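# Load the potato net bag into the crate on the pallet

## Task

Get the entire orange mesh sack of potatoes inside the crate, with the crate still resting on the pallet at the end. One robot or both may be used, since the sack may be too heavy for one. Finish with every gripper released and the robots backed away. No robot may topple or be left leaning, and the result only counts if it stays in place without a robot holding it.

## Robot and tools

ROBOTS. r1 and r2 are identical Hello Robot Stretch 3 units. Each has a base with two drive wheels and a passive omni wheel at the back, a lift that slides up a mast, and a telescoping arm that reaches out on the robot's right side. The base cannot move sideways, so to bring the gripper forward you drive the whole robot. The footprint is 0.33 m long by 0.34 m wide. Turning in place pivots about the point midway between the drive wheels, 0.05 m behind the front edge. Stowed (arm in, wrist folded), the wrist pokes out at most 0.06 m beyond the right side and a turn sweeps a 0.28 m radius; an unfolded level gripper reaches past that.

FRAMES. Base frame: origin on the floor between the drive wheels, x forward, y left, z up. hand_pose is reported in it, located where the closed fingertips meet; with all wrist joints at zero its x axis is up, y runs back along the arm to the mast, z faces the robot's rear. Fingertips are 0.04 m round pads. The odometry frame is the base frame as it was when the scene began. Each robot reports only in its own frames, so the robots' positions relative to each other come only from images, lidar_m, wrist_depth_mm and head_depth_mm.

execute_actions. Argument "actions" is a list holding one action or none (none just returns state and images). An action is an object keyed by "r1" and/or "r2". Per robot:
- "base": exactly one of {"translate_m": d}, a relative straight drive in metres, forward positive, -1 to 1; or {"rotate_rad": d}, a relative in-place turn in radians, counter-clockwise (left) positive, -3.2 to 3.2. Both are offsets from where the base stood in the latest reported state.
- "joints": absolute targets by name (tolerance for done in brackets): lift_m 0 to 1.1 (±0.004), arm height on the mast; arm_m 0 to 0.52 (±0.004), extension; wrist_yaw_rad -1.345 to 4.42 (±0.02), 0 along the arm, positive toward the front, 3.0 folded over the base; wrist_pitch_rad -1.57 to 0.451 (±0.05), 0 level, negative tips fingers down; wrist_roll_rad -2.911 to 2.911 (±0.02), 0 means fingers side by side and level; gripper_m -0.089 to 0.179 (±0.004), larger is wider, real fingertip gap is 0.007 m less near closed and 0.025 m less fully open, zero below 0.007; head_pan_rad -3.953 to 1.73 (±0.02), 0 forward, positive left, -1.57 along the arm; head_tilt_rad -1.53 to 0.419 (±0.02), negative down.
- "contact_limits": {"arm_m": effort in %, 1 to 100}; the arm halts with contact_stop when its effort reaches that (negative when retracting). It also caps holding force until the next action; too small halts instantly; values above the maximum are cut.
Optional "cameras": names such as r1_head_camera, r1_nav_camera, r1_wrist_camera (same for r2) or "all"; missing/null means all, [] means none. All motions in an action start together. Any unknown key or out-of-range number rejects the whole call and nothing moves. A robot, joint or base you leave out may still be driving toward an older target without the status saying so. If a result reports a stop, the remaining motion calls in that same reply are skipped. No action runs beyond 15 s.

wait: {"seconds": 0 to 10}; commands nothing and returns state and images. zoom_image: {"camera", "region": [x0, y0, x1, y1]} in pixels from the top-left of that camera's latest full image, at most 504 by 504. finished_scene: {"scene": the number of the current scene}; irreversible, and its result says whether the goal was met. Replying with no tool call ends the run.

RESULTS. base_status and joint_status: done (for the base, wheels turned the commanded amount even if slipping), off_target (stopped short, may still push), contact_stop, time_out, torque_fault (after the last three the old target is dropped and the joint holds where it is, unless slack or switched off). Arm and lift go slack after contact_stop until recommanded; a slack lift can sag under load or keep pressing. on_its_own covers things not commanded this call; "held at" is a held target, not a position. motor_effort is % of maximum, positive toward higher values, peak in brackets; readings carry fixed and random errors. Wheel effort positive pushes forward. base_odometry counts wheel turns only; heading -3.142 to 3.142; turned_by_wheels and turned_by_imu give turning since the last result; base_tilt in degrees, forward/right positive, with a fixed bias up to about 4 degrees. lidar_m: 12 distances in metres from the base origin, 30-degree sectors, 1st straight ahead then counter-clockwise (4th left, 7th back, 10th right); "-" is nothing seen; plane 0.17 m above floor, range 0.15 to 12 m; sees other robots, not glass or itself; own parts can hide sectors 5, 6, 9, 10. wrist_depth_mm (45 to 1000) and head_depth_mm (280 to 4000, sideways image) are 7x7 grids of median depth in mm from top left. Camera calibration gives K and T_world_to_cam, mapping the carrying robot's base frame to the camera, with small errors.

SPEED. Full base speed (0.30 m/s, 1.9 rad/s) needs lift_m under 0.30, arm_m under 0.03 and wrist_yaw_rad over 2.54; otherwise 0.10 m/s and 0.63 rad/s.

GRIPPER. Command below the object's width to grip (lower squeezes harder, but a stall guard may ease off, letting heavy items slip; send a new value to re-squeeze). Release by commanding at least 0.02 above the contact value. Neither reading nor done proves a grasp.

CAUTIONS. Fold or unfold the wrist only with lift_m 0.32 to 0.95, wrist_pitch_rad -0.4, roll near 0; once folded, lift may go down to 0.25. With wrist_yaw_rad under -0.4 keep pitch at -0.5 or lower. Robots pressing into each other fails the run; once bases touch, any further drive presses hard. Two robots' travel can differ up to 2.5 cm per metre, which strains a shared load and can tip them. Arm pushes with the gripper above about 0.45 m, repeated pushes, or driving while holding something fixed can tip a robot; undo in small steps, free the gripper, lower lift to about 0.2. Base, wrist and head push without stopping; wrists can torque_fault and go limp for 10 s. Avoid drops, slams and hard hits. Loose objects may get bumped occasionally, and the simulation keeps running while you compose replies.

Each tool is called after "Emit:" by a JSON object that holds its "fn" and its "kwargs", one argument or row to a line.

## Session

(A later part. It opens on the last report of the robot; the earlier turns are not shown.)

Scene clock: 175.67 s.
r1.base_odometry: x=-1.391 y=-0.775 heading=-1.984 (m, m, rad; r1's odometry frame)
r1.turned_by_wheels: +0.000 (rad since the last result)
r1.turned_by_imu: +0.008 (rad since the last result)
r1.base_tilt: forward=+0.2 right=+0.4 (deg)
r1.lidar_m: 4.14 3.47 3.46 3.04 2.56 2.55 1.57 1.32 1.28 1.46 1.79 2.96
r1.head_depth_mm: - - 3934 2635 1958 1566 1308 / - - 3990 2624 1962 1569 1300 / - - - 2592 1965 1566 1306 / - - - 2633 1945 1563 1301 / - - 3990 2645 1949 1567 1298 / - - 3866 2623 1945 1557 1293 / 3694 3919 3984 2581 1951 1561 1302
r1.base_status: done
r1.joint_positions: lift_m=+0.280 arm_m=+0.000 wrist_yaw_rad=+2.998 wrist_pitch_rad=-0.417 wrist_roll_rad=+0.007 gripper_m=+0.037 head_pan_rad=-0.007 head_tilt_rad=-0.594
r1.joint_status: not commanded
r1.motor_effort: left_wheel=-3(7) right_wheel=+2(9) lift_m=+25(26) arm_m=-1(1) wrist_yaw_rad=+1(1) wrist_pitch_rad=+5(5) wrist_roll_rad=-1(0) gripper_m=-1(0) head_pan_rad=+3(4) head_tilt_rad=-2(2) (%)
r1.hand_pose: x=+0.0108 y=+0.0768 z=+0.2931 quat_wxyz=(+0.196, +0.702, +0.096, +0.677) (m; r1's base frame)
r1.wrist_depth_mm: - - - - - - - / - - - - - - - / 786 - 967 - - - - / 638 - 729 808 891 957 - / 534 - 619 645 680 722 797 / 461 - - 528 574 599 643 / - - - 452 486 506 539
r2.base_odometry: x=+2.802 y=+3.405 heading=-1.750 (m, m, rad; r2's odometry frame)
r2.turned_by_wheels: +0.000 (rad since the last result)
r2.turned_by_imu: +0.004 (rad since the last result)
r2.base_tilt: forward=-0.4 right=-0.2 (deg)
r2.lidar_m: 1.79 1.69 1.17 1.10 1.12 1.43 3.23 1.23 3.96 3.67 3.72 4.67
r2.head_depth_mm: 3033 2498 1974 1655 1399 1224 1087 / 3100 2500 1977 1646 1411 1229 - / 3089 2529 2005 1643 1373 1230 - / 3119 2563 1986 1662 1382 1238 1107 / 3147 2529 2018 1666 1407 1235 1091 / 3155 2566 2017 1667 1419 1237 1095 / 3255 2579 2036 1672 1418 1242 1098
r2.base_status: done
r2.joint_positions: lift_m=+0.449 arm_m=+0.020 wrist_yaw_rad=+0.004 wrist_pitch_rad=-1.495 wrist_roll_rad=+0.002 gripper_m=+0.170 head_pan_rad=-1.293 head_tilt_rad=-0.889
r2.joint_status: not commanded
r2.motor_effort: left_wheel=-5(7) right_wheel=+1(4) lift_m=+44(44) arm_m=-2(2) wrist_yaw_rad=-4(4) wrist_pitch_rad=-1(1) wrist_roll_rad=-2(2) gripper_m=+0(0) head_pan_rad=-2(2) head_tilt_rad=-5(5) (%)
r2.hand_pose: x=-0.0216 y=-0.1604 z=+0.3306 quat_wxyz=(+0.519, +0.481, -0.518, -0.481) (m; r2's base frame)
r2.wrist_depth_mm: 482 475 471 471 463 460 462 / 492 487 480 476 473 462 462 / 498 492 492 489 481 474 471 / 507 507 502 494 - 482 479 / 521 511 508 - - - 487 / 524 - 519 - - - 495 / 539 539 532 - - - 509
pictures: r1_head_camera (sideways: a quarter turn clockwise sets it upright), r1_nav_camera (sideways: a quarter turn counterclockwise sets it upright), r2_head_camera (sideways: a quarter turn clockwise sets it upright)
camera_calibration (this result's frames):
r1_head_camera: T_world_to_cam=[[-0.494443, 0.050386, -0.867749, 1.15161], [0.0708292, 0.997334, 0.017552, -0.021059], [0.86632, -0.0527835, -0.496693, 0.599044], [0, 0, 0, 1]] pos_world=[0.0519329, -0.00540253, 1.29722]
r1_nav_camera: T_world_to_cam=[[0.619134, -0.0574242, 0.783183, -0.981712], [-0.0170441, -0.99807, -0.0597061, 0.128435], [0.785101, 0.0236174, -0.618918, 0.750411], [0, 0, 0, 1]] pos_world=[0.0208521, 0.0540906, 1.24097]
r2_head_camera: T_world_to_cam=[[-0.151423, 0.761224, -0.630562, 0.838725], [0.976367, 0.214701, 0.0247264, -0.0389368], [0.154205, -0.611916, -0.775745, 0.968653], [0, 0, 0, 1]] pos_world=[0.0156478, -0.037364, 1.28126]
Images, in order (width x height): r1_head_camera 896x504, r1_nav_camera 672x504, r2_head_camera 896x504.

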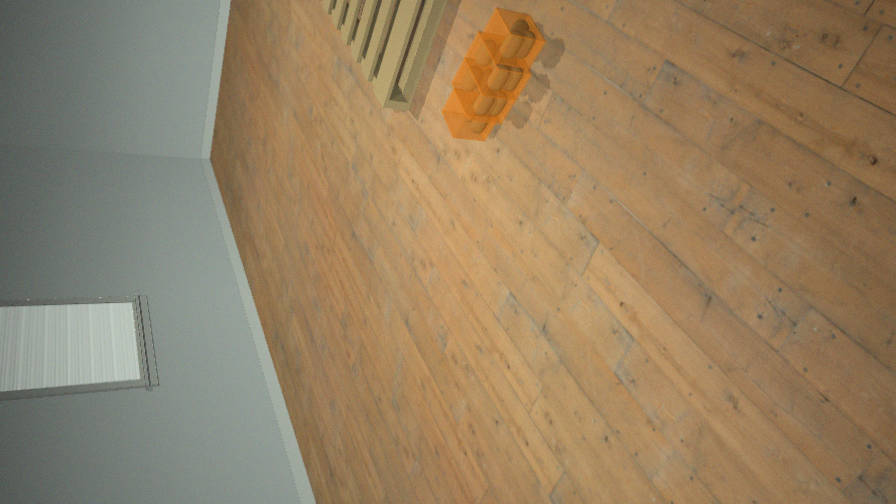

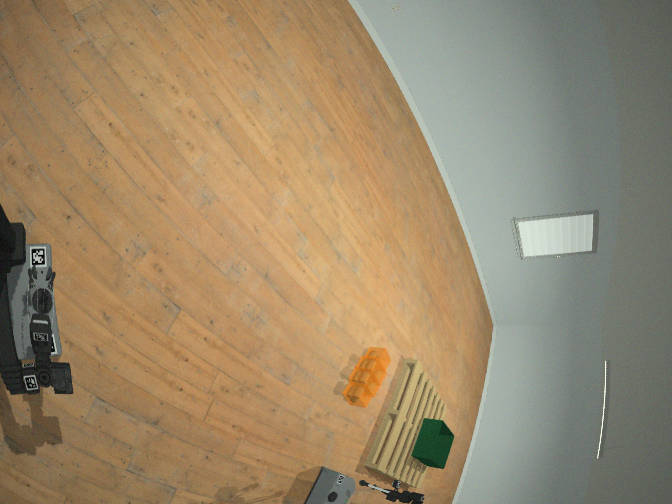

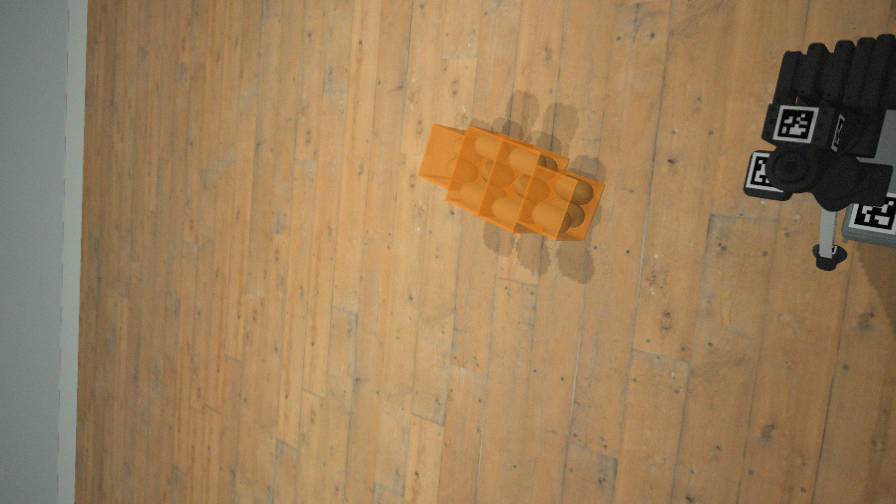

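Emit:
{"fn": "execute_actions", "kwargs": {
  "actions": [
    {"r2":{"base":{"translate_m":0.10},"joints":{"wrist_pitch_rad":-1.2,"arm_m":0.44,"lift_m":0.4}},"r1":{"base":{"rotate_rad":-0.25}}}
  ],
  "cameras": ["r2_head_camera","r2_wrist_camera"]
}}

Emit:
{"fn": "execute_actions", "kwargs": {
  "actions": [
    {"r1":{"base":{"translate_m":1.0}}}
  ],
  "cameras": []
}}

Emit:
{"fn": "execute_actions", "kwargs": {
  "actions": [
    {"r1":{"base":{"translate_m":0.8}}}
  ],
  "cameras": ["r1_head_camera","r1_nav_camera"]
}}

Scene clock: 186.40 s.
r1.base_odometry: x=-1.391 y=-0.775 heading=-2.233 (m, m, rad; r1's odometry frame)
r1.turned_by_wheels: -0.250 (rad since the last result)
r1.turned_by_imu: -0.250 (rad since the last result)
r1.base_tilt: forward=-0.1 right=+0.2 (deg)
r1.lidar_m: 5.11 3.61 3.44 3.55 2.68 2.55 1.96 1.38 1.28 1.33 1.79 1.69
r1.head_depth_mm: - - 3372 2604 1936 1561 1302 / - - 3205 2609 1961 1563 1305 / - - 3626 2627 1961 1571 1308 / - - 3936 2623 1953 1565 1298 / - - 3908 2626 1951 1564 1302 / - - 3964 2617 1965 1559 1300 / - - 3933 2608 1950 1558 1298
r1.base_status: done
r1.joint_positions: lift_m=+0.280 arm_m=+0.000 wrist_yaw_rad=+2.998 wrist_pitch_rad=-0.417 wrist_roll_rad=+0.007 gripper_m=+0.037 head_pan_rad=-0.007 head_tilt_rad=-0.594
r1.joint_status: not commanded
r1.motor_effort: left_wheel=+2(10) right_wheel=-1(6) lift_m=+25(25) arm_m=-1(1) wrist_yaw_rad=+2(0) wrist_pitch_rad=+5(5) wrist_roll_rad=+0(0) gripper_m=+0(0) head_pan_rad=+3(3) head_tilt_rad=-3(2) (%)
r1.hand_pose: x=+0.0108 y=+0.0768 z=+0.2931 quat_wxyz=(+0.196, +0.702, +0.096, +0.677) (m; r1's base frame)
r1.wrist_depth_mm: - - - - - - - / - - - - - - - / 789 - 957 - - - - / 647 - 744 791 886 958 - / 545 - 617 654 681 752 799 / 464 - - 528 579 606 642 / - - - 452 488 510 544
r2.base_odometry: x=+2.784 y=+3.307 heading=-1.750 (m, m, rad; r2's odometry frame)
r2.turned_by_wheels: +0.000 (rad since the last result)
r2.turned_by_imu: +0.002 (rad since the last result)
r2.base_tilt: forward=-0.3 right=-0.1 (deg)
r2.lidar_m: 1.69 1.70 1.18 1.11 1.13 1.44 3.26 1.32 3.93 3.67 3.73 4.55
r2.head_depth_mm: 3074 2486 1975 1639 1398 1227 1082 / 3100 2513 1969 1714 1369 1229 1105 / 3130 2492 2009 1648 1357 1230 1104 / 3141 2538 2009 1659 1412 1233 1113 / 3135 2547 1999 1654 1421 1244 1093 / 3202 2552 2009 1665 1428 1240 1097 / 3256 2578 2020 1669 1419 1240 1096
r2.base_status: done
r2.joint_positions: lift_m=+0.401 arm_m=+0.440 wrist_yaw_rad=+0.002 wrist_pitch_rad=-1.206 wrist_roll_rad=+0.002 gripper_m=+0.170 head_pan_rad=-1.293 head_tilt_rad=-0.889
r2.joint_status: all done
r2.motor_effort: left_wheel=-4(3) right_wheel=+2(4) lift_m=+10(39) arm_m=+4(4) wrist_yaw_rad=-2(4) wrist_pitch_rad=+2(2) wrist_roll_rad=-1(2) gripper_m=-1(0) head_pan_rad=+0(2) head_tilt_rad=-5(4) (%)
r2.hand_pose: x=-0.0215 y=-0.6537 z=+0.2915 quat_wxyz=(+0.582, +0.401, -0.582, -0.401) (m; r2's base frame)
r2.wrist_depth_mm: 539 533 516 440 456 500 485 / 527 519 501 438 448 482 473 / 506 496 492 426 468 463 453 / 491 484 471 397 460 451 448 / 477 473 465 450 444 439 432 / 461 - 447 446 433 428 422 / 452 437 435 428 428 419 410
pictures: r2_head_camera (sideways: a quarter turn clockwise sets it upright), r2_wrist_camera
camera_calibration (this result's frames):
r2_head_camera: T_world_to_cam=[[-0.151366, 0.761277, -0.630513, 0.83866], [0.976386, 0.214612, 0.0247225, -0.0389318], [0.154136, -0.611882, -0.775785, 0.968706], [0, 0, 0, 1]] pos_world=[0.0156441, -0.0373636, 1.28126]
r2_wrist_camera: T_world_to_cam=[[-0.995569, 0.0822791, -0.0455288, 0.0572994], [0.0889824, 0.980868, -0.173145, 0.72361], [0.0304115, -0.176429, -0.983843, 0.338808], [0, 0, 0, 1]] pos_world=[-0.0176467, -0.654705, 0.461232]
Images, in order (width x height): r2_head_camera 896x504, r2_wrist_camera 644x364.

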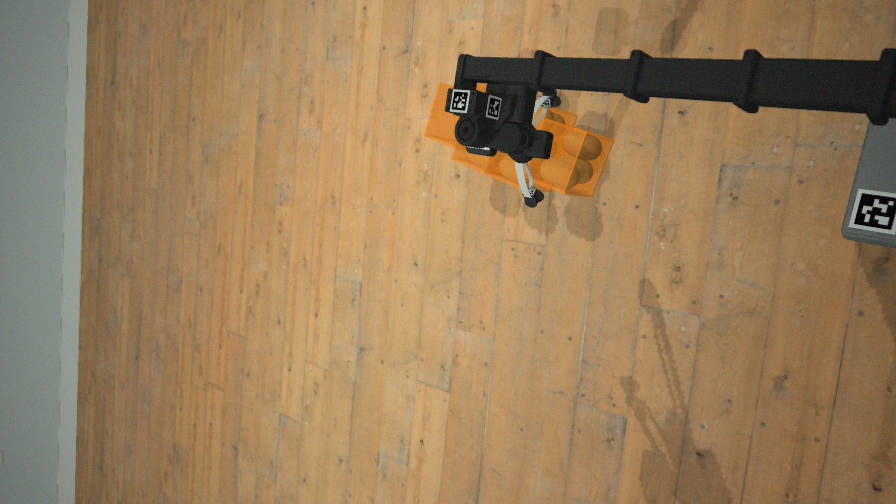

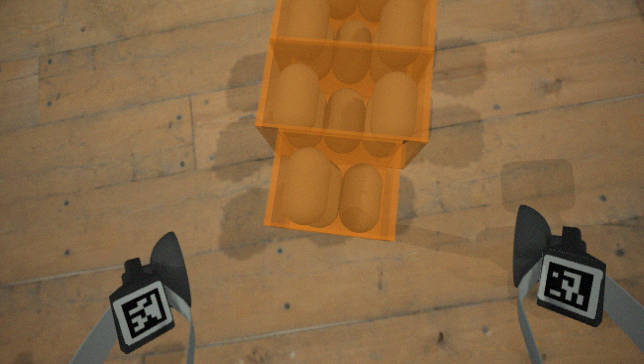

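Scene clock: 191.43 s.
r1.base_odometry: x=-2.006 y=-1.563 heading=-2.233 (m, m, rad; r1's odometry frame)
r1.turned_by_wheels: +0.000 (rad since the last result)
r1.turned_by_imu: +0.008 (rad since the last result)
r1.base_tilt: forward=+0.3 right=+0.3 (deg)
r1.lidar_m: 4.39 3.14 2.98 3.07 3.60 3.43 2.63 1.85 1.75 1.84 1.03 2.07
r1.head_depth_mm: - - - 2236 1831 1479 1303 / - - 3930 2383 1893 1572 1272 / - - - 2480 1950 1462 1306 / - - - 2617 1966 1528 1304 / - - 3888 2602 1954 1562 1301 / - - 3952 2588 1947 1555 1300 / - - 3952 2623 1947 1569 1300
r1.base_status: done
r1.joint_positions: lift_m=+0.280 arm_m=+0.000 wrist_yaw_rad=+2.998 wrist_pitch_rad=-0.417 wrist_roll_rad=+0.007 gripper_m=+0.037 head_pan_rad=-0.007 head_tilt_rad=-0.594
r1.joint_status: not commanded
r1.motor_effort: left_wheel=+1(11) right_wheel=-1(4) lift_m=+25(26) arm_m=-1(1) wrist_yaw_rad=+2(1) wrist_pitch_rad=+5(5) wrist_roll_rad=+0(0) gripper_m=+0(0) head_pan_rad=+3(4) head_tilt_rad=-2(2) (%)
r1.hand_pose: x=+0.0108 y=+0.0768 z=+0.2931 quat_wxyz=(+0.196, +0.702, +0.096, +0.677) (m; r1's base frame)
r1.wrist_depth_mm: - - - - - - - / - - - - - - - / 786 - 966 - - - - / 647 - 741 813 875 977 - / 537 - 619 651 708 750 798 / 461 - - 525 577 604 649 / - - - 452 492 511 533
r2.base_odometry: x=+2.784 y=+3.307 heading=-1.750 (m, m, rad; r2's odometry frame)
r2.turned_by_wheels: +0.000 (rad since the last result)
r2.turned_by_imu: +0.001 (rad since the last result)
r2.base_tilt: forward=-0.3 right=-0.1 (deg)
r2.lidar_m: 4.28 1.70 1.18 1.11 1.12 1.44 3.25 1.32 3.90 3.66 3.73 1.04
r2.head_depth_mm: 3005 2515 1983 1638 1401 1216 1086 / 3066 2497 1982 1718 1363 1223 1102 / 3101 2502 2002 1655 1360 1224 1107 / 3135 2539 2008 1653 1411 1238 1113 / 3136 2537 2004 1662 1419 1230 1092 / 3155 2556 2012 1679 1406 1233 1098 / 3281 2545 2031 1669 1424 1240 1095
r2.base_status: not commanded
r2.joint_positions: lift_m=+0.401 arm_m=+0.440 wrist_yaw_rad=+0.002 wrist_pitch_rad=-1.206 wrist_roll_rad=+0.002 gripper_m=+0.170 head_pan_rad=-1.293 head_tilt_rad=-0.889
r2.joint_status: not commanded
r2.motor_effort: left_wheel=-4(4) right_wheel=+2(2) lift_m=+11(11) arm_m=+4(4) wrist_yaw_rad=-2(1) wrist_pitch_rad=+2(2) wrist_roll_rad=-1(1) gripper_m=+0(1) head_pan_rad=-2(2) head_tilt_rad=-5(5) (%)
r2.hand_pose: x=-0.0215 y=-0.6537 z=+0.2915 quat_wxyz=(+0.582, +0.401, -0.582, -0.401) (m; r2's base frame)
r2.wrist_depth_mm: 541 532 525 442 457 497 482 / 524 513 510 439 454 478 473 / 507 502 489 426 465 464 457 / 492 481 476 402 456 452 445 / 480 470 459 451 441 442 433 / 463 - 448 440 434 427 423 / 450 440 435 429 422 414 413
pictures: none
No camera images: the call's "cameras" was empty. Leave "cameras" out to get every camera's image.

Scene clock: 195.90 s.
r1.base_odometry: x=-2.498 y=-2.194 heading=-2.233 (m, m, rad; r1's odometry frame)
r1.turned_by_wheels: +0.000 (rad since the last result)
r1.turned_by_imu: +0.006 (rad since the last result)
r1.base_tilt: forward=+0.1 right=+0.2 (deg)
r1.lidar_m: 3.80 2.73 2.61 2.68 3.60 4.15 3.17 2.26 1.03 2.23 1.43 1.40
r1.head_depth_mm: - - 3966 2614 1853 1476 1237 / - - 3964 2609 1886 1453 1271 / - - 3963 2614 1966 1560 1304 / - - 3985 2607 1955 1557 1302 / - - 3937 2619 1959 1556 1297 / - - 3988 2638 1944 1554 1303 / 3516 3678 3697 2595 1963 1561 1301
r1.base_status: done
r1.joint_positions: lift_m=+0.280 arm_m=+0.000 wrist_yaw_rad=+2.999 wrist_pitch_rad=-0.417 wrist_roll_rad=+0.007 gripper_m=+0.037 head_pan_rad=-0.007 head_tilt_rad=-0.594
r1.joint_status: not commanded
r1.motor_effort: left_wheel=+1(11) right_wheel=-1(5) lift_m=+25(25) arm_m=-1(1) wrist_yaw_rad=+0(1) wrist_pitch_rad=+5(5) wrist_roll_rad=+0(0) gripper_m=+0(0) head_pan_rad=+4(3) head_tilt_rad=-2(2) (%)
r1.hand_pose: x=+0.0108 y=+0.0768 z=+0.2931 quat_wxyz=(+0.196, +0.702, +0.096, +0.677) (m; r1's base frame)
r1.wrist_depth_mm: - - - - - - - / - - - - - - - / 783 - 963 - - - - / 639 - 728 794 876 965 - / 530 - 622 653 688 746 800 / 466 - - 533 574 604 640 / - - - 454 486 513 537
r2.base_odometry: x=+2.784 y=+3.307 heading=-1.750 (m, m, rad; r2's odometry frame)
r2.turned_by_wheels: +0.000 (rad since the last result)
r2.turned_by_imu: +0.001 (rad since the last result)
r2.base_tilt: forward=-0.3 right=+0.0 (deg)
r2.lidar_m: 4.27 1.71 1.18 1.11 1.12 1.45 3.24 1.33 3.93 1.03 1.15 4.58
r2.head_depth_mm: 3055 2490 1970 1643 1398 1225 1078 / 3069 2500 1992 1726 1361 1223 1103 / 3098 2526 2005 1562 1357 1227 1107 / 3135 2445 1457 1452 1418 1233 1105 / 3103 2466 1264 1541 1411 1236 1087 / 3216 2558 2008 1663 1431 1236 1096 / 3225 2542 2026 1664 1416 1235 1097
r2.base_status: not commanded
r2.joint_positions: lift_m=+0.401 arm_m=+0.440 wrist_yaw_rad=+0.002 wrist_pitch_rad=-1.206 wrist_roll_rad=+0.002 gripper_m=+0.170 head_pan_rad=-1.293 head_tilt_rad=-0.889
r2.joint_status: not commanded
r2.motor_effort: left_wheel=-4(5) right_wheel=+2(2) lift_m=+11(11) arm_m=+4(4) wrist_yaw_rad=-3(1) wrist_pitch_rad=+2(2) wrist_roll_rad=-1(1) gripper_m=+0(0) head_pan_rad=-3(2) head_tilt_rad=-5(5) (%)
r2.hand_pose: x=-0.0215 y=-0.6537 z=+0.2915 quat_wxyz=(+0.582, +0.401, -0.582, -0.401) (m; r2's base frame)
r2.wrist_depth_mm: 357 350 393 440 458 491 483 / 346 357 457 435 450 478 472 / 407 438 485 426 466 464 458 / 492 483 476 401 459 454 442 / 476 471 458 449 450 438 432 / 464 - 446 437 435 429 420 / 452 438 433 433 423 416 406
pictures: r1_head_camera (sideways: a quarter turn clockwise sets it upright), r1_nav_camera (sideways: a quarter turn counterclockwise sets it upright)
camera_calibration (this result's frames):
r1_head_camera: T_world_to_cam=[[-0.494524, 0.0503802, -0.867703, 1.15155], [0.070818, 0.997335, 0.0175461, -0.0210512], [0.866274, -0.052772, -0.496774, 0.599149], [0, 0, 0, 1]] pos_world=[0.0519325, -0.00540193, 1.29721]
r1_nav_camera: T_world_to_cam=[[0.619207, -0.0574167, 0.783126, -0.981638], [-0.0170368, -0.998071, -0.0597051, 0.128434], [0.785043, 0.0236279, -0.61899, 0.750506], [0, 0, 0, 1]] pos_world=[0.0208458, 0.0540908, 1.24097]
Images, in order (width x height): r1_head_camera 896x504, r1_nav_camera 672x504.

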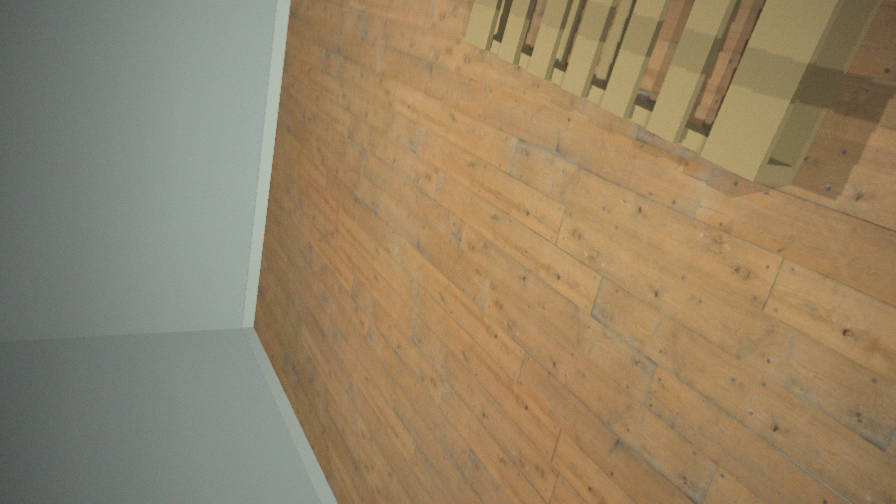

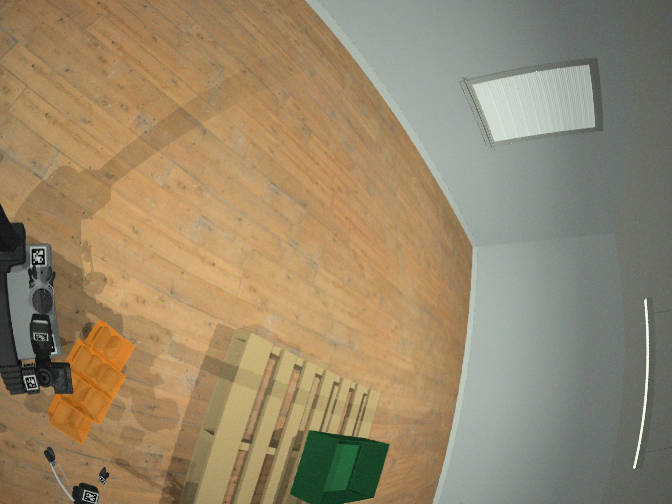

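Emit:
{"fn": "execute_actions", "kwargs": {
  "actions": [
    {"r1":{"base":{"rotate_rad":0.9}}}
  ],
  "cameras": []
}}

Emit:
{"fn": "execute_actions", "kwargs": {
  "actions": [
    {"r1":{"base":{"translate_m":0.55}}}
  ],
  "cameras": []
}}

Emit:
{"fn": "execute_actions", "kwargs": {
  "actions": [
    {"r1":{"base":{"rotate_rad":-1.46},"joints":{"lift_m":0.45,"head_pan_rad":-1.4,"head_tilt_rad":-0.9}}}
  ],
  "cameras": []
}}

Emit:
{"fn": "execute_actions", "kwargs": {
  "actions": [
    {"r1":{"base":{"translate_m":0.25},"joints":{"wrist_yaw_rad":0,"wrist_pitch_rad":-1.2,"gripper_m":0.17}}}
  ],
  "cameras": ["r1_head_camera","r1_nav_camera","r1_wrist_camera"]
}}

Scene clock: 212.57 s.
r1.base_odometry: x=-2.498 y=-2.194 heading=-1.333 (m, m, rad; r1's odometry frame)
r1.turned_by_wheels: +0.900 (rad since the last result)
r1.turned_by_imu: +0.904 (rad since the last result)
r1.base_tilt: forward=+0.0 right=+0.3 (deg)
r1.lidar_m: 2.61 2.62 3.19 4.15 3.80 2.37 1.04 1.03 2.65 1.40 4.57 2.89
r1.head_depth_mm: 2556 2774 3129 2621 1944 1569 1303 / 2470 2707 2999 2625 1941 1564 1303 / 2387 2636 2921 2612 1943 1556 1292 / 2323 2543 2790 2594 1944 1559 1301 / 2287 2485 2768 2616 1961 1561 1303 / 2219 2407 2629 2617 1958 1566 1307 / 2155 2343 2607 2623 1950 1556 1305
r1.base_status: done
r1.joint_positions: lift_m=+0.280 arm_m=+0.000 wrist_yaw_rad=+2.999 wrist_pitch_rad=-0.417 wrist_roll_rad=+0.007 gripper_m=+0.037 head_pan_rad=-0.007 head_tilt_rad=-0.594
r1.joint_status: not commanded
r1.motor_effort: left_wheel=-1(9) right_wheel=+2(7) lift_m=+26(25) arm_m=-1(1) wrist_yaw_rad=+2(0) wrist_pitch_rad=+5(5) wrist_roll_rad=+0(0) gripper_m=+0(0) head_pan_rad=+3(3) head_tilt_rad=-2(2) (%)
r1.hand_pose: x=+0.0108 y=+0.0768 z=+0.2931 quat_wxyz=(+0.196, +0.702, +0.096, +0.677) (m; r1's base frame)
r1.wrist_depth_mm: - - - - - - - / - - - - - - - / 786 - 936 - - - - / 654 - 738 802 869 960 - / 533 - 627 650 687 738 818 / 467 - - 526 577 602 645 / - - - 454 484 508 537
r2.base_odometry: x=+2.784 y=+3.307 heading=-1.750 (m, m, rad; r2's odometry frame)
r2.turned_by_wheels: +0.000 (rad since the last result)
r2.turned_by_imu: +0.001 (rad since the last result)
r2.base_tilt: forward=-0.4 right=+0.0 (deg)
r2.lidar_m: 4.28 1.71 1.18 1.11 1.13 1.45 3.23 1.32 3.93 1.03 1.03 4.60
r2.head_depth_mm: 3076 2488 1972 1651 1387 1219 1083 / 3091 2505 1984 1717 1359 1222 1104 / 3071 2530 2004 1488 1352 1226 1104 / 3103 2539 2012 1446 1386 1232 1113 / 3009 2276 1196 1584 1420 1233 1087 / 3190 2536 2036 1662 1424 1234 1096 / 3282 2567 2032 1679 1424 1244 1091
r2.base_status: not commanded
r2.joint_positions: lift_m=+0.401 arm_m=+0.440 wrist_yaw_rad=+0.002 wrist_pitch_rad=-1.206 wrist_roll_rad=+0.002 gripper_m=+0.170 head_pan_rad=-1.293 head_tilt_rad=-0.889
r2.joint_status: not commanded
r2.motor_effort: left_wheel=-4(3) right_wheel=+2(1) lift_m=+10(10) arm_m=+4(4) wrist_yaw_rad=-1(1) wrist_pitch_rad=+2(2) wrist_roll_rad=-1(2) gripper_m=+0(0) head_pan_rad=-3(1) head_tilt_rad=-5(5) (%)
r2.hand_pose: x=-0.0215 y=-0.6537 z=+0.2915 quat_wxyz=(+0.582, +0.401, -0.582, -0.401) (m; r2's base frame)
r2.wrist_depth_mm: 354 347 346 445 455 491 485 / 345 337 339 439 452 476 471 / 376 376 413 427 464 469 456 / 490 480 474 399 460 450 443 / 482 468 459 450 445 436 431 / 465 - 449 442 435 425 418 / 453 439 433 429 423 416 411
pictures: none
No camera images: the call's "cameras" was empty. Leave "cameras" out to get every camera's image.

Scene clock: 216.07 s.
r1.base_odometry: x=-2.369 y=-2.728 heading=-1.334 (m, m, rad; r1's odometry frame)
r1.turned_by_wheels: +0.000 (rad since the last result)
r1.turned_by_imu: +0.004 (rad since the last result)
r1.base_tilt: forward=+0.0 right=+0.3 (deg)
r1.lidar_m: 2.06 2.08 2.53 4.24 4.27 2.97 1.57 2.72 1.49 1.83 3.61 2.29
r1.head_depth_mm: 1973 2190 2452 2612 1973 1562 1299 / 1914 2125 2375 2540 1953 1560 1304 / 1878 2065 2279 2475 1956 1559 1294 / 1831 2015 2216 2362 1953 1565 1298 / 1788 1952 2147 2345 1944 1562 1308 / 1748 1897 2082 2265 1953 1559 1299 / 1699 1856 2032 2232 1964 1572 1302
r1.base_status: done
r1.joint_positions: lift_m=+0.280 arm_m=+0.000 wrist_yaw_rad=+2.999 wrist_pitch_rad=-0.417 wrist_roll_rad=+0.007 gripper_m=+0.037 head_pan_rad=-0.007 head_tilt_rad=-0.594
r1.joint_status: not commanded
r1.motor_effort: left_wheel=-2(7) right_wheel=+2(8) lift_m=+26(25) arm_m=-1(1) wrist_yaw_rad=+1(0) wrist_pitch_rad=+5(5) wrist_roll_rad=+0(0) gripper_m=+0(0) head_pan_rad=+3(3) head_tilt_rad=-3(2) (%)
r1.hand_pose: x=+0.0108 y=+0.0768 z=+0.2931 quat_wxyz=(+0.196, +0.702, +0.096, +0.677) (m; r1's base frame)
r1.wrist_depth_mm: - - - - - - - / - - - - - - - / 785 - 950 - - - - / 647 - 736 801 867 959 - / 542 - 623 647 687 746 804 / 461 - - 528 567 602 651 / - - - 451 487 503 532
r2.base_odometry: x=+2.784 y=+3.307 heading=-1.750 (m, m, rad; r2's odometry frame)
r2.turned_by_wheels: +0.000 (rad since the last result)
r2.turned_by_imu: +0.001 (rad since the last result)
r2.base_tilt: forward=-0.3 right=+0.0 (deg)
r2.lidar_m: 4.27 1.70 1.18 1.11 1.13 1.45 3.26 1.32 3.91 1.55 3.73 4.58
r2.head_depth_mm: 3033 2479 1982 1636 1392 1224 1082 / 3029 2511 1968 1733 1365 1224 1107 / 3096 2527 1752 1652 1349 1224 1108 / 3038 2277 1904 1642 1421 1231 1104 / 3112 2503 2011 1676 1419 1232 1087 / 3188 2565 2022 1668 1420 1240 1094 / 3219 2592 2031 1686 1418 1230 1095
r2.base_status: not commanded
r2.joint_positions: lift_m=+0.401 arm_m=+0.440 wrist_yaw_rad=+0.002 wrist_pitch_rad=-1.206 wrist_roll_rad=+0.002 gripper_m=+0.170 head_pan_rad=-1.293 head_tilt_rad=-0.889
r2.joint_status: not commanded
r2.motor_effort: left_wheel=-4(4) right_wheel=+2(2) lift_m=+11(11) arm_m=+4(4) wrist_yaw_rad=-2(2) wrist_pitch_rad=+2(2) wrist_roll_rad=-1(1) gripper_m=+0(0) head_pan_rad=-1(2) head_tilt_rad=-5(4) (%)
r2.hand_pose: x=-0.0215 y=-0.6537 z=+0.2915 quat_wxyz=(+0.582, +0.401, -0.582, -0.401) (m; r2's base frame)
r2.wrist_depth_mm: 545 532 522 439 455 495 486 / 531 521 505 439 448 480 470 / 506 496 492 429 464 467 459 / 493 484 476 397 461 453 444 / 479 472 461 449 447 440 430 / 465 - 450 444 437 429 421 / 447 442 434 432 422 420 407
pictures: none
No camera images: the call's "cameras" was empty. Leave "cameras" out to get every camera's image.

Scene clock: 219.20 s.
r1.base_odometry: x=-2.369 y=-2.728 heading=-2.793 (m, m, rad; r1's odometry frame)
r1.turned_by_wheels: -1.460 (rad since the last result)
r1.turned_by_imu: -1.469 (rad since the last result)
r1.base_tilt: forward=+0.2 right=+0.3 (deg)
r1.lidar_m: 4.52 3.13 2.19 2.06 2.11 2.76 4.25 4.16 2.84 1.57 2.76 1.49
r1.head_depth_mm: 2452 2699 2192 1789 1512 1315 1155 / 2443 2696 2198 1781 1507 1304 1177 / 2452 2700 2183 1787 1504 1301 1173 / 2420 2564 1958 1721 1473 1297 1189 / 2419 2466 1250 1721 1400 1283 1142 / 2469 2703 2163 1754 1485 1281 1142 / 2490 2683 2146 1747 1480 1292 1141
r1.base_status: done
r1.joint_positions: lift_m=+0.450 arm_m=+0.000 wrist_yaw_rad=+2.999 wrist_pitch_rad=-0.418 wrist_roll_rad=+0.007 gripper_m=+0.037 head_pan_rad=-1.393 head_tilt_rad=-0.889
r1.joint_status: all done
r1.motor_effort: left_wheel=+2(9) right_wheel=-2(7) lift_m=+43(46) arm_m=-2(1) wrist_yaw_rad=+1(1) wrist_pitch_rad=+5(5) wrist_roll_rad=+0(0) gripper_m=+0(0) head_pan_rad=-3(42) head_tilt_rad=-4(18) (%)
r1.hand_pose: x=+0.0108 y=+0.0768 z=+0.4624 quat_wxyz=(+0.196, +0.702, +0.096, +0.677) (m; r1's base frame)
r1.wrist_depth_mm: - - - - - - - / - - - - - - - / - - - - - - - / 890 - - - - - - / 751 - 889 933 961 - - / 642 664 727 742 806 859 907 / 570 - 616 646 691 717 763
r2.base_odometry: x=+2.784 y=+3.307 heading=-1.750 (m, m, rad; r2's odometry frame)
r2.turned_by_wheels: +0.000 (rad since the last result)
r2.turned_by_imu: +0.001 (rad since the last result)
r2.base_tilt: forward=-0.2 right=-0.1 (deg)
r2.lidar_m: 4.28 1.71 1.18 1.11 1.12 1.45 3.25 1.32 3.93 1.57 3.72 4.58
r2.head_depth_mm: 3032 2485 1973 1634 1396 1216 1081 / 3087 2521 1991 1725 1362 1219 1104 / 2958 2246 1843 1650 1353 1223 1105 / 3065 2498 1868 1658 1406 1234 1104 / 3153 2543 2013 1665 1420 1233 1093 / 3206 2613 2009 1660 1412 1231 1093 / 3255 2572 2029 1668 1421 1238 1095
r2.base_status: not commanded
r2.joint_positions: lift_m=+0.401 arm_m=+0.440 wrist_yaw_rad=+0.002 wrist_pitch_rad=-1.206 wrist_roll_rad=+0.002 gripper_m=+0.170 head_pan_rad=-1.293 head_tilt_rad=-0.889
r2.joint_status: not commanded
r2.motor_effort: left_wheel=-4(4) right_wheel=+2(1) lift_m=+11(11) arm_m=+4(4) wrist_yaw_rad=-1(2) wrist_pitch_rad=+1(2) wrist_roll_rad=-1(1) gripper_m=+0(1) head_pan_rad=-2(2) head_tilt_rad=-4(4) (%)
r2.hand_pose: x=-0.0215 y=-0.6537 z=+0.2915 quat_wxyz=(+0.582, +0.401, -0.582, -0.401) (m; r2's base frame)
r2.wrist_depth_mm: 543 529 524 442 456 491 483 / 527 510 507 434 453 485 468 / 510 504 485 427 465 466 454 / 488 488 474 398 456 451 440 / 476 470 459 452 444 443 431 / 461 - 444 442 435 426 426 / 453 442 437 428 422 415 410
pictures: none
No camera images: the call's "cameras" was empty. Leave "cameras" out to get every camera's image.

Scene clock: 222.70 s.
r1.base_odometry: x=-2.604 y=-2.814 heading=-2.793 (m, m, rad; r1's odometry frame)
r1.turned_by_wheels: +0.000 (rad since the last result)
r1.turned_by_imu: +0.002 (rad since the last result)
r1.base_tilt: forward=+0.0 right=+0.3 (deg)
r1.lidar_m: 4.26 3.17 2.20 2.08 2.12 2.77 4.49 4.12 2.85 1.56 2.75 1.27
r1.head_depth_mm: 2434 2677 2206 1797 1514 1305 1155 / 2417 2654 2185 1780 1506 1302 1175 / 2307 1637 1230 1731 1431 1282 1171 / 2427 2664 2043 1775 1463 1270 1163 / 2446 2621 2150 1779 1498 1293 1142 / 2473 2654 2130 1700 1494 1291 1142 / 2486 2686 2139 1606 1423 1289 1140
r1.base_status: done
r1.joint_positions: lift_m=+0.450 arm_m=+0.000 wrist_yaw_rad=+0.003 wrist_pitch_rad=-1.202 wrist_roll_rad=+0.007 gripper_m=+0.170 head_pan_rad=-1.393 head_tilt_rad=-0.889
r1.joint_status: all done
r1.motor_effort: left_wheel=+2(8) right_wheel=-2(3) lift_m=+43(43) arm_m=-1(1) wrist_yaw_rad=-3(3) wrist_pitch_rad=+0(6) wrist_roll_rad=+0(0) gripper_m=+0(96) head_pan_rad=-3(3) head_tilt_rad=-4(4) (%)
r1.hand_pose: x=-0.0214 y=-0.2153 z=+0.3407 quat_wxyz=(+0.582, +0.399, -0.584, -0.401) (m; r1's base frame)
r1.wrist_depth_mm: 532 553 565 531 613 637 649 / 518 531 549 557 596 605 638 / 504 514 527 545 559 582 603 / 479 495 512 523 544 558 584 / - 482 494 511 522 546 553 / - 467 481 494 499 522 537 / 440 452 - - 495 - 518
r2.base_odometry: x=+2.784 y=+3.307 heading=-1.750 (m, m, rad; r2's odometry frame)
r2.turned_by_wheels: +0.000 (rad since the last result)
r2.turned_by_imu: +0.001 (rad since the last result)
r2.base_tilt: forward=-0.2 right=-0.1 (deg)
r2.lidar_m: 4.27 1.70 1.18 1.10 1.12 1.44 3.27 1.33 3.94 1.57 3.74 4.59
r2.head_depth_mm: 3089 2508 1972 1628 1396 1222 1082 / 1480 1768 1804 1734 1359 1227 1101 / 3121 2529 1862 1645 1358 1225 1106 / 3151 2504 1991 1651 1415 1232 1105 / 3135 2536 2011 1668 1411 1230 1094 / 3193 2566 2030 1664 1424 1241 1092 / 3258 2562 2040 1678 1425 1236 1092
r2.base_status: not commanded
r2.joint_positions: lift_m=+0.401 arm_m=+0.440 wrist_yaw_rad=+0.002 wrist_pitch_rad=-1.206 wrist_roll_rad=+0.002 gripper_m=+0.170 head_pan_rad=-1.293 head_tilt_rad=-0.889
r2.joint_status: not commanded
r2.motor_effort: left_wheel=-5(5) right_wheel=+1(1) lift_m=+11(11) arm_m=+3(4) wrist_yaw_rad=-2(2) wrist_pitch_rad=+2(2) wrist_roll_rad=-1(1) gripper_m=+0(1) head_pan_rad=-3(2) head_tilt_rad=-5(5) (%)
r2.hand_pose: x=-0.0215 y=-0.6537 z=+0.2915 quat_wxyz=(+0.582, +0.401, -0.582, -0.401) (m; r2's base frame)
r2.wrist_depth_mm: 549 530 522 443 456 491 483 / 521 512 499 436 451 477 471 / 509 500 489 428 462 465 457 / 494 482 478 397 462 451 445 / 477 470 461 450 445 443 436 / 468 - 449 442 433 428 422 / 454 439 434 431 423 414 408
pictures: r1_head_camera (sideways: a quarter turn clockwise sets it upright), r1_nav_camera (sideways: a quarter turn counterclockwise sets it upright), r1_wrist_camera
camera_calibration (this result's frames):
r1_head_camera: T_world_to_cam=[[-0.0821125, 0.722838, -0.686122, 0.912336], [0.9938, 0.111169, -0.00181684, -0.00147003], [0.0749619, -0.682017, -0.727484, 0.904099], [0, 0, 0, 1]] pos_world=[0.00860212, -0.0426964, 1.28369]
r1_nav_camera: T_world_to_cam=[[0.0927786, -0.817153, 0.568906, -0.699274], [-0.987231, -0.149803, -0.0541705, 0.127125], [0.129489, -0.556616, -0.820617, 1.01672], [0, 0, 0, 1]] pos_world=[0.0587245, 0.0135526, 1.23905]
r1_wrist_camera: T_world_to_cam=[[-0.989041, -0.109988, 0.0984871, -0.0944232], [-0.128525, 0.969702, -0.20775, 0.318598], [-0.0726531, -0.218131, -0.973211, 0.4444], [0, 0, 0, 1]] pos_world=[-0.0201535, -0.222393, 0.507984]
Images, in order (width x height): r1_head_camera 896x504, r1_nav_camera 672x504, r1_wrist_camera 644x364.

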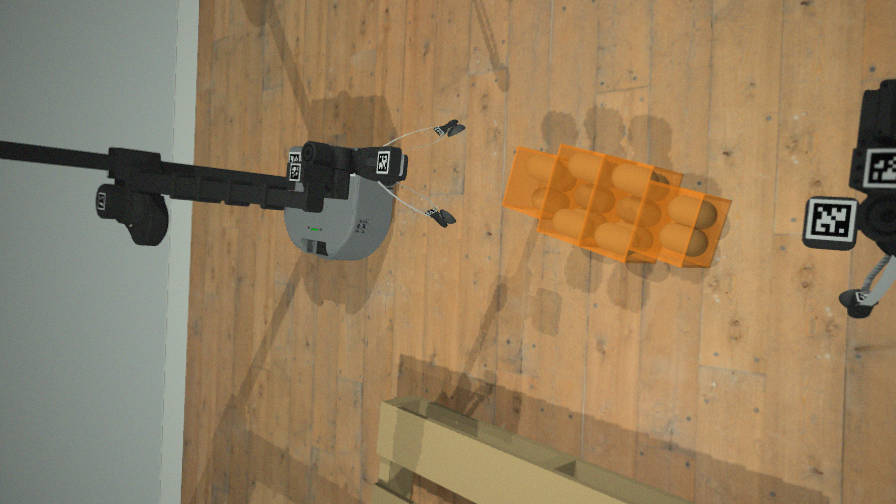

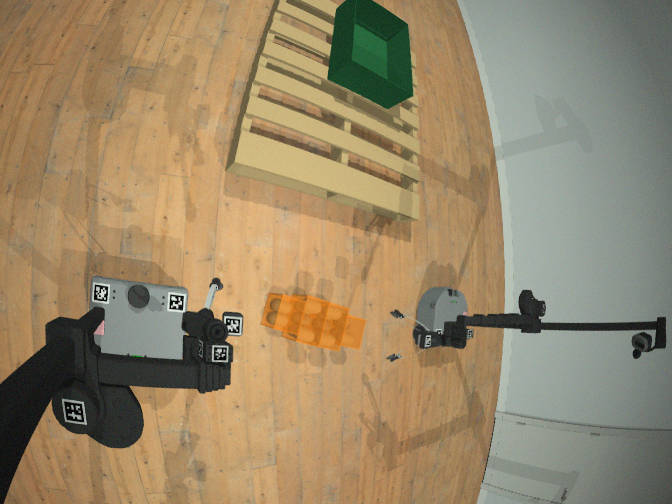

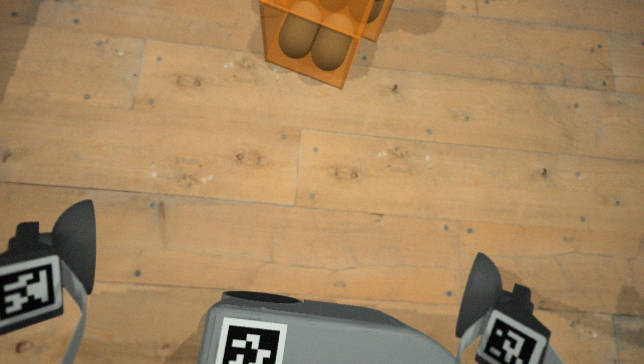

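Emit:
{"fn": "execute_actions", "kwargs": {
  "actions": [
    {"r1":{"base":{"translate_m":0.03},"joints":{"arm_m":0.36,"lift_m":0.35}},"r2":{"joints":{"arm_m":0.52,"lift_m":0.35}}}
  ],
  "cameras": ["r1_head_camera","r2_wrist_camera","r1_wrist_camera"]
}}

Scene clock: 232.77 s.
r1.base_odometry: x=-2.632 y=-2.824 heading=-2.793 (m, m, rad; r1's odometry frame)
r1.turned_by_wheels: +0.000 (rad since the last result)
r1.turned_by_imu: +0.001 (rad since the last result)
r1.base_tilt: forward=-0.1 right=+0.2 (deg)
r1.lidar_m: 4.23 3.16 2.21 2.08 2.13 2.78 4.52 4.11 2.84 1.57 2.74 1.24
r1.head_depth_mm: 2410 2685 2211 1792 1512 1312 1153 / 2422 2693 2174 1750 1503 1307 1154 / 2403 1643 1800 1691 1569 1279 1151 / 2453 2672 2095 1775 1492 1276 1147 / 2451 2655 2162 1765 1488 1302 1144 / 2445 2684 2126 1717 1497 1290 1139 / 2483 2664 2143 1627 1398 1289 1143
r1.base_status: done
r1.joint_positions: lift_m=+0.350 arm_m=+0.360 wrist_yaw_rad=+0.001 wrist_pitch_rad=-1.203 wrist_roll_rad=+0.007 gripper_m=+0.170 head_pan_rad=-1.393 head_tilt_rad=-0.889
r1.joint_status: all done
r1.motor_effort: left_wheel=+2(7) right_wheel=-1(1) lift_m=+24(35) arm_m=+5(10) wrist_yaw_rad=-2(4) wrist_pitch_rad=+1(1) wrist_roll_rad=+0(0) gripper_m=+0(0) head_pan_rad=-3(3) head_tilt_rad=-4(4) (%)
r1.hand_pose: x=-0.0216 y=-0.5741 z=+0.2413 quat_wxyz=(+0.581, +0.399, -0.584, -0.402) (m; r1's base frame)
r1.wrist_depth_mm: 424 443 456 422 409 503 518 / 413 426 440 386 386 483 497 / 399 411 422 328 389 465 480 / 388 399 407 362 322 447 460 / - 383 394 359 413 431 446 / - 372 381 338 404 421 430 / 355 363 373 380 391 - 416
r2.base_odometry: x=+2.784 y=+3.307 heading=-1.750 (m, m, rad; r2's odometry frame)
r2.turned_by_wheels: +0.000 (rad since the last result)
r2.turned_by_imu: +0.001 (rad since the last result)
r2.base_tilt: forward=-0.2 right=+0.0 (deg)
r2.lidar_m: 4.26 1.70 1.18 1.11 1.12 1.44 3.26 1.32 3.94 1.57 3.74 4.57
r2.head_depth_mm: 2986 2504 1984 1635 1391 1227 1081 / 3016 1564 1721 1725 1360 1232 1101 / 3146 2493 1888 1645 1378 1225 1103 / 3115 2493 1996 1650 1412 1225 1105 / 3137 2534 2006 1665 1414 1230 1097 / 3211 2579 2017 1671 1415 1230 1090 / 3268 2551 2028 1665 1423 1240 1093
r2.base_status: not commanded
r2.joint_positions: lift_m=+0.351 arm_m=+0.520 wrist_yaw_rad=+0.002 wrist_pitch_rad=-1.206 wrist_roll_rad=+0.002 gripper_m=+0.170 head_pan_rad=-1.293 head_tilt_rad=-0.889
r2.joint_status: all done
r2.motor_effort: left_wheel=-5(4) right_wheel=+1(1) lift_m=+11(11) arm_m=+4(5) wrist_yaw_rad=-2(3) wrist_pitch_rad=+2(1) wrist_roll_rad=-1(1) gripper_m=+0(1) head_pan_rad=-2(1) head_tilt_rad=-5(4) (%)
r2.hand_pose: x=-0.0215 y=-0.7337 z=+0.2415 quat_wxyz=(+0.582, +0.401, -0.582, -0.401) (m; r2's base frame)
r2.wrist_depth_mm: 486 478 469 403 395 442 436 / 470 460 450 370 328 423 420 / 453 448 440 370 389 415 405 / 441 430 426 358 315 405 396 / 428 418 413 317 396 393 384 / 412 - 401 341 384 384 373 / 403 393 388 384 378 371 364
pictures: r1_head_camera (sideways: a quarter turn clockwise sets it upright), r1_wrist_camera, r2_wrist_camera
camera_calibration (this result's frames):
r1_head_camera: T_world_to_cam=[[-0.0820533, 0.722844, -0.686122, 0.912336], [0.993809, 0.111087, -0.00181684, -0.00147009], [0.0749061, -0.682023, -0.727484, 0.904099], [0, 0, 0, 1]] pos_world=[0.00859863, -0.0426966, 1.28369]
r1_wrist_camera: T_world_to_cam=[[-0.989243, -0.108291, 0.0983454, -0.123221], [-0.126734, 0.970211, -0.20647, 0.645901], [-0.0730569, -0.216712, -0.973498, 0.270227], [0, 0, 0, 1]] pos_world=[-0.0202959, -0.581443, 0.408543]
r2_wrist_camera: T_world_to_cam=[[-0.995569, 0.0822722, -0.0455406, 0.0616061], [0.088982, 0.980844, -0.173286, 0.793469], [0.0304117, -0.17657, -0.983818, 0.275397], [0, 0, 0, 1]] pos_world=[-0.0176466, -0.734711, 0.411243]
Images, in order (width x height): r1_head_camera 896x504, r1_wrist_camera 644x364, r2_wrist_camera 644x364.

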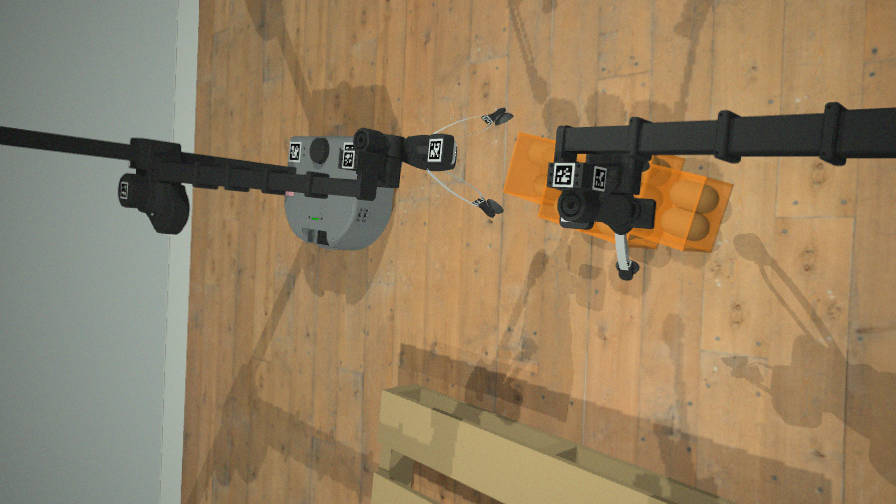

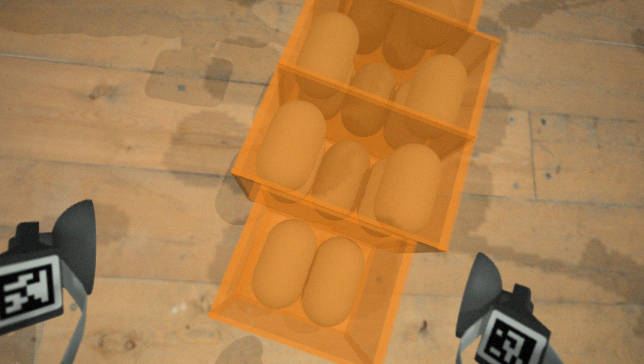

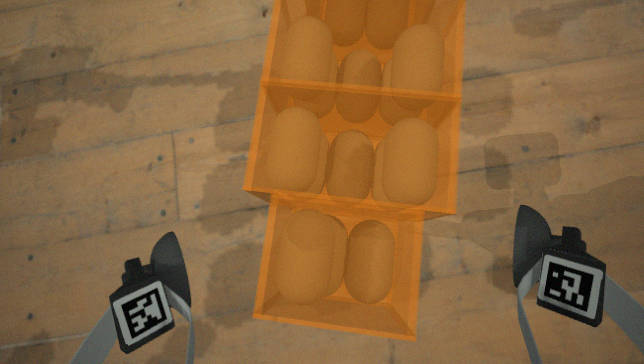

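Emit:
{"fn": "execute_actions", "kwargs": {
  "actions": [
    {"r1":{"joints":{"lift_m":0.17}},"r2":{"joints":{"lift_m":0.17}}}
  ],
  "cameras": ["r2_wrist_camera","r1_wrist_camera"]
}}

Emit:
{"fn": "execute_actions", "kwargs": {
  "actions": [
    {"r1":{"joints":{"gripper_m":0.05}},"r2":{"joints":{"gripper_m":0.05}}}
  ],
  "cameras": ["r2_wrist_camera","r1_wrist_camera"]
}}

Emit:
{"fn": "execute_actions", "kwargs": {
  "actions": [
    {"r1":{"joints":{"lift_m":0.3}},"r2":{"joints":{"lift_m":0.3}}}
  ],
  "cameras": ["r2_wrist_camera","r1_wrist_camera","r1_nav_camera"]
}}

Scene clock: 245.10 s.
r1.base_odometry: x=-2.632 y=-2.824 heading=-2.794 (m, m, rad; r1's odometry frame)
r1.turned_by_wheels: +0.000 (rad since the last result)
r1.turned_by_imu: +0.000 (rad since the last result)
r1.base_tilt: forward=+0.2 right=+0.3 (deg)
r1.lidar_m: 4.24 3.17 2.20 2.08 2.13 2.78 4.53 4.11 2.85 1.57 2.74 1.24
r1.head_depth_mm: 2428 2633 2189 1782 1525 1304 1158 / 2437 2673 2191 1785 1504 1307 1155 / 2409 1870 1837 1356 1434 1253 1150 / 2456 2702 2089 1773 1500 1277 1146 / 2433 2655 2161 1774 1498 1298 1148 / 2464 2656 2153 1708 1494 1292 1141 / 2464 2652 2133 1624 1397 1292 1143
r1.base_status: not commanded
r1.joint_positions: lift_m=+0.229 arm_m=+0.360 wrist_yaw_rad=-0.013 wrist_pitch_rad=-1.194 wrist_roll_rad=-0.005 gripper_m=+0.170 head_pan_rad=-1.393 head_tilt_rad=-0.890
r1.joint_status: lift_m contact_stop (moved -0.121 of -0.180)
r1.on_its_own: lift_m is slack since a contact_stop, until your next command for it (your +0.170 is given up); wrist_yaw_rad is at rest, and its effort (+13) is outside its rest range (-12 to +12)
r1.motor_effort: left_wheel=-6(13) right_wheel=+9(24) lift_m=+34(39) arm_m=+6(5) wrist_yaw_rad=+13(19) wrist_pitch_rad=-1(2) wrist_roll_rad=+6(6) gripper_m=-5(6) head_pan_rad=-3(3) head_tilt_rad=-4(3) (%)
r1.hand_pose: x=-0.0226 y=-0.5764 z=+0.1208 quat_wxyz=(+0.584, +0.395, -0.585, -0.401) (m; r1's base frame)
r1.wrist_depth_mm: 301 308 321 224 279 221 374 / 290 299 304 200 276 245 359 / 280 288 291 244 249 199 342 / 270 278 285 250 211 312 328 / - 270 274 233 292 304 314 / - 260 226 221 283 296 305 / 247 254 257 216 275 - 294
r2.base_odometry: x=+2.784 y=+3.307 heading=-1.750 (m, m, rad; r2's odometry frame)
r2.turned_by_wheels: +0.000 (rad since the last result)
r2.turned_by_imu: +0.000 (rad since the last result)
r2.base_tilt: forward=-0.3 right=-0.1 (deg)
r2.lidar_m: 4.28 1.71 1.18 1.11 1.13 1.44 3.23 1.32 3.93 1.03 3.73 4.57
r2.head_depth_mm: 3053 2503 1990 1638 1401 1224 1086 / 3021 1655 1746 1608 1374 1226 1091 / 3067 2536 1892 1656 1356 1232 1106 / 3131 2500 1985 1662 1411 1232 1107 / 3102 2522 2009 1667 1414 1232 1092 / 3171 2560 2029 1665 1409 1239 1091 / 3239 2588 2006 1668 1421 1243 1094
r2.base_status: not commanded
r2.joint_positions: lift_m=+0.189 arm_m=+0.520 wrist_yaw_rad=+0.003 wrist_pitch_rad=-1.196 wrist_roll_rad=+0.003 gripper_m=+0.170 head_pan_rad=-1.293 head_tilt_rad=-0.890
r2.joint_status: lift_m contact_stop (moved -0.162 of -0.181)
r2.on_its_own: lift_m is slack since a contact_stop, until your next command for it (your +0.170 is given up)
r2.motor_effort: left_wheel=+1(5) right_wheel=-1(6) lift_m=+27(27) arm_m=+3(4) wrist_yaw_rad=-4(4) wrist_pitch_rad=-1(3) wrist_roll_rad=-2(2) gripper_m=-5(4) head_pan_rad=-2(2) head_tilt_rad=-4(5) (%)
r2.hand_pose: x=-0.0214 y=-0.7361 z=+0.0801 quat_wxyz=(+0.584, +0.399, -0.584, -0.398) (m; r2's base frame)
r2.wrist_depth_mm: 305 299 165 230 223 158 269 / 293 288 156 213 209 148 259 / 284 279 159 205 203 144 252 / 275 270 262 218 210 245 245 / 265 262 151 151 198 242 237 / 256 - 141 150 186 234 - / 251 243 136 186 184 228 222
pictures: r1_wrist_camera, r2_wrist_camera
camera_calibration (this result's frames):
r1_wrist_camera: T_world_to_cam=[[-0.989057, -0.104901, 0.10374, -0.111289], [-0.12525, 0.968622, -0.214673, 0.623183], [-0.0779652, -0.225317, -0.971161, 0.147008], [0, 0, 0, 1]] pos_world=[-0.0205559, -0.58218, 0.288094]
r2_wrist_camera: T_world_to_cam=[[-0.995618, 0.0810171, -0.0467075, 0.0537491], [0.0882516, 0.979203, -0.182684, 0.76737], [0.0309356, -0.186005, -0.982062, 0.109102], [0, 0, 0, 1]] pos_world=[-0.0175833, -0.735472, 0.249841]
Images, in order (width x height): r1_wrist_camera 644x364, r2_wrist_camera 644x364.

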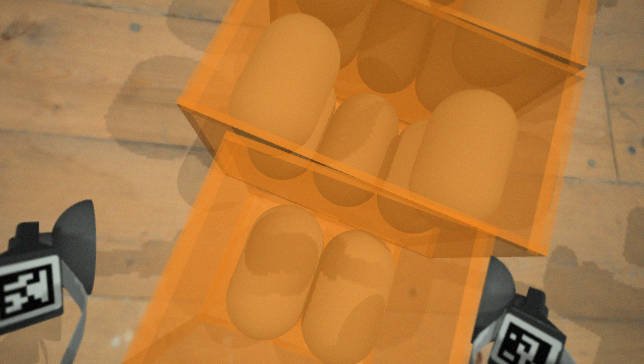

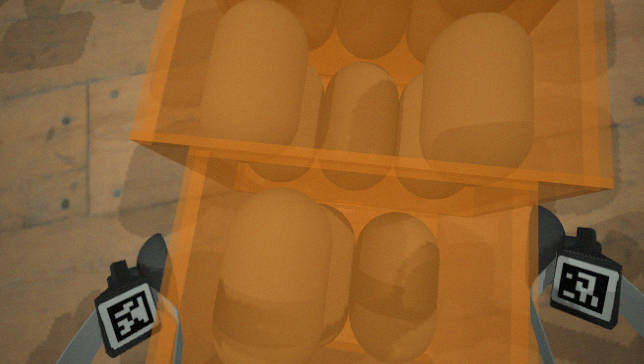

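not run: a stop came earlier in this reply.

not run: a stop came earlier in this reply.


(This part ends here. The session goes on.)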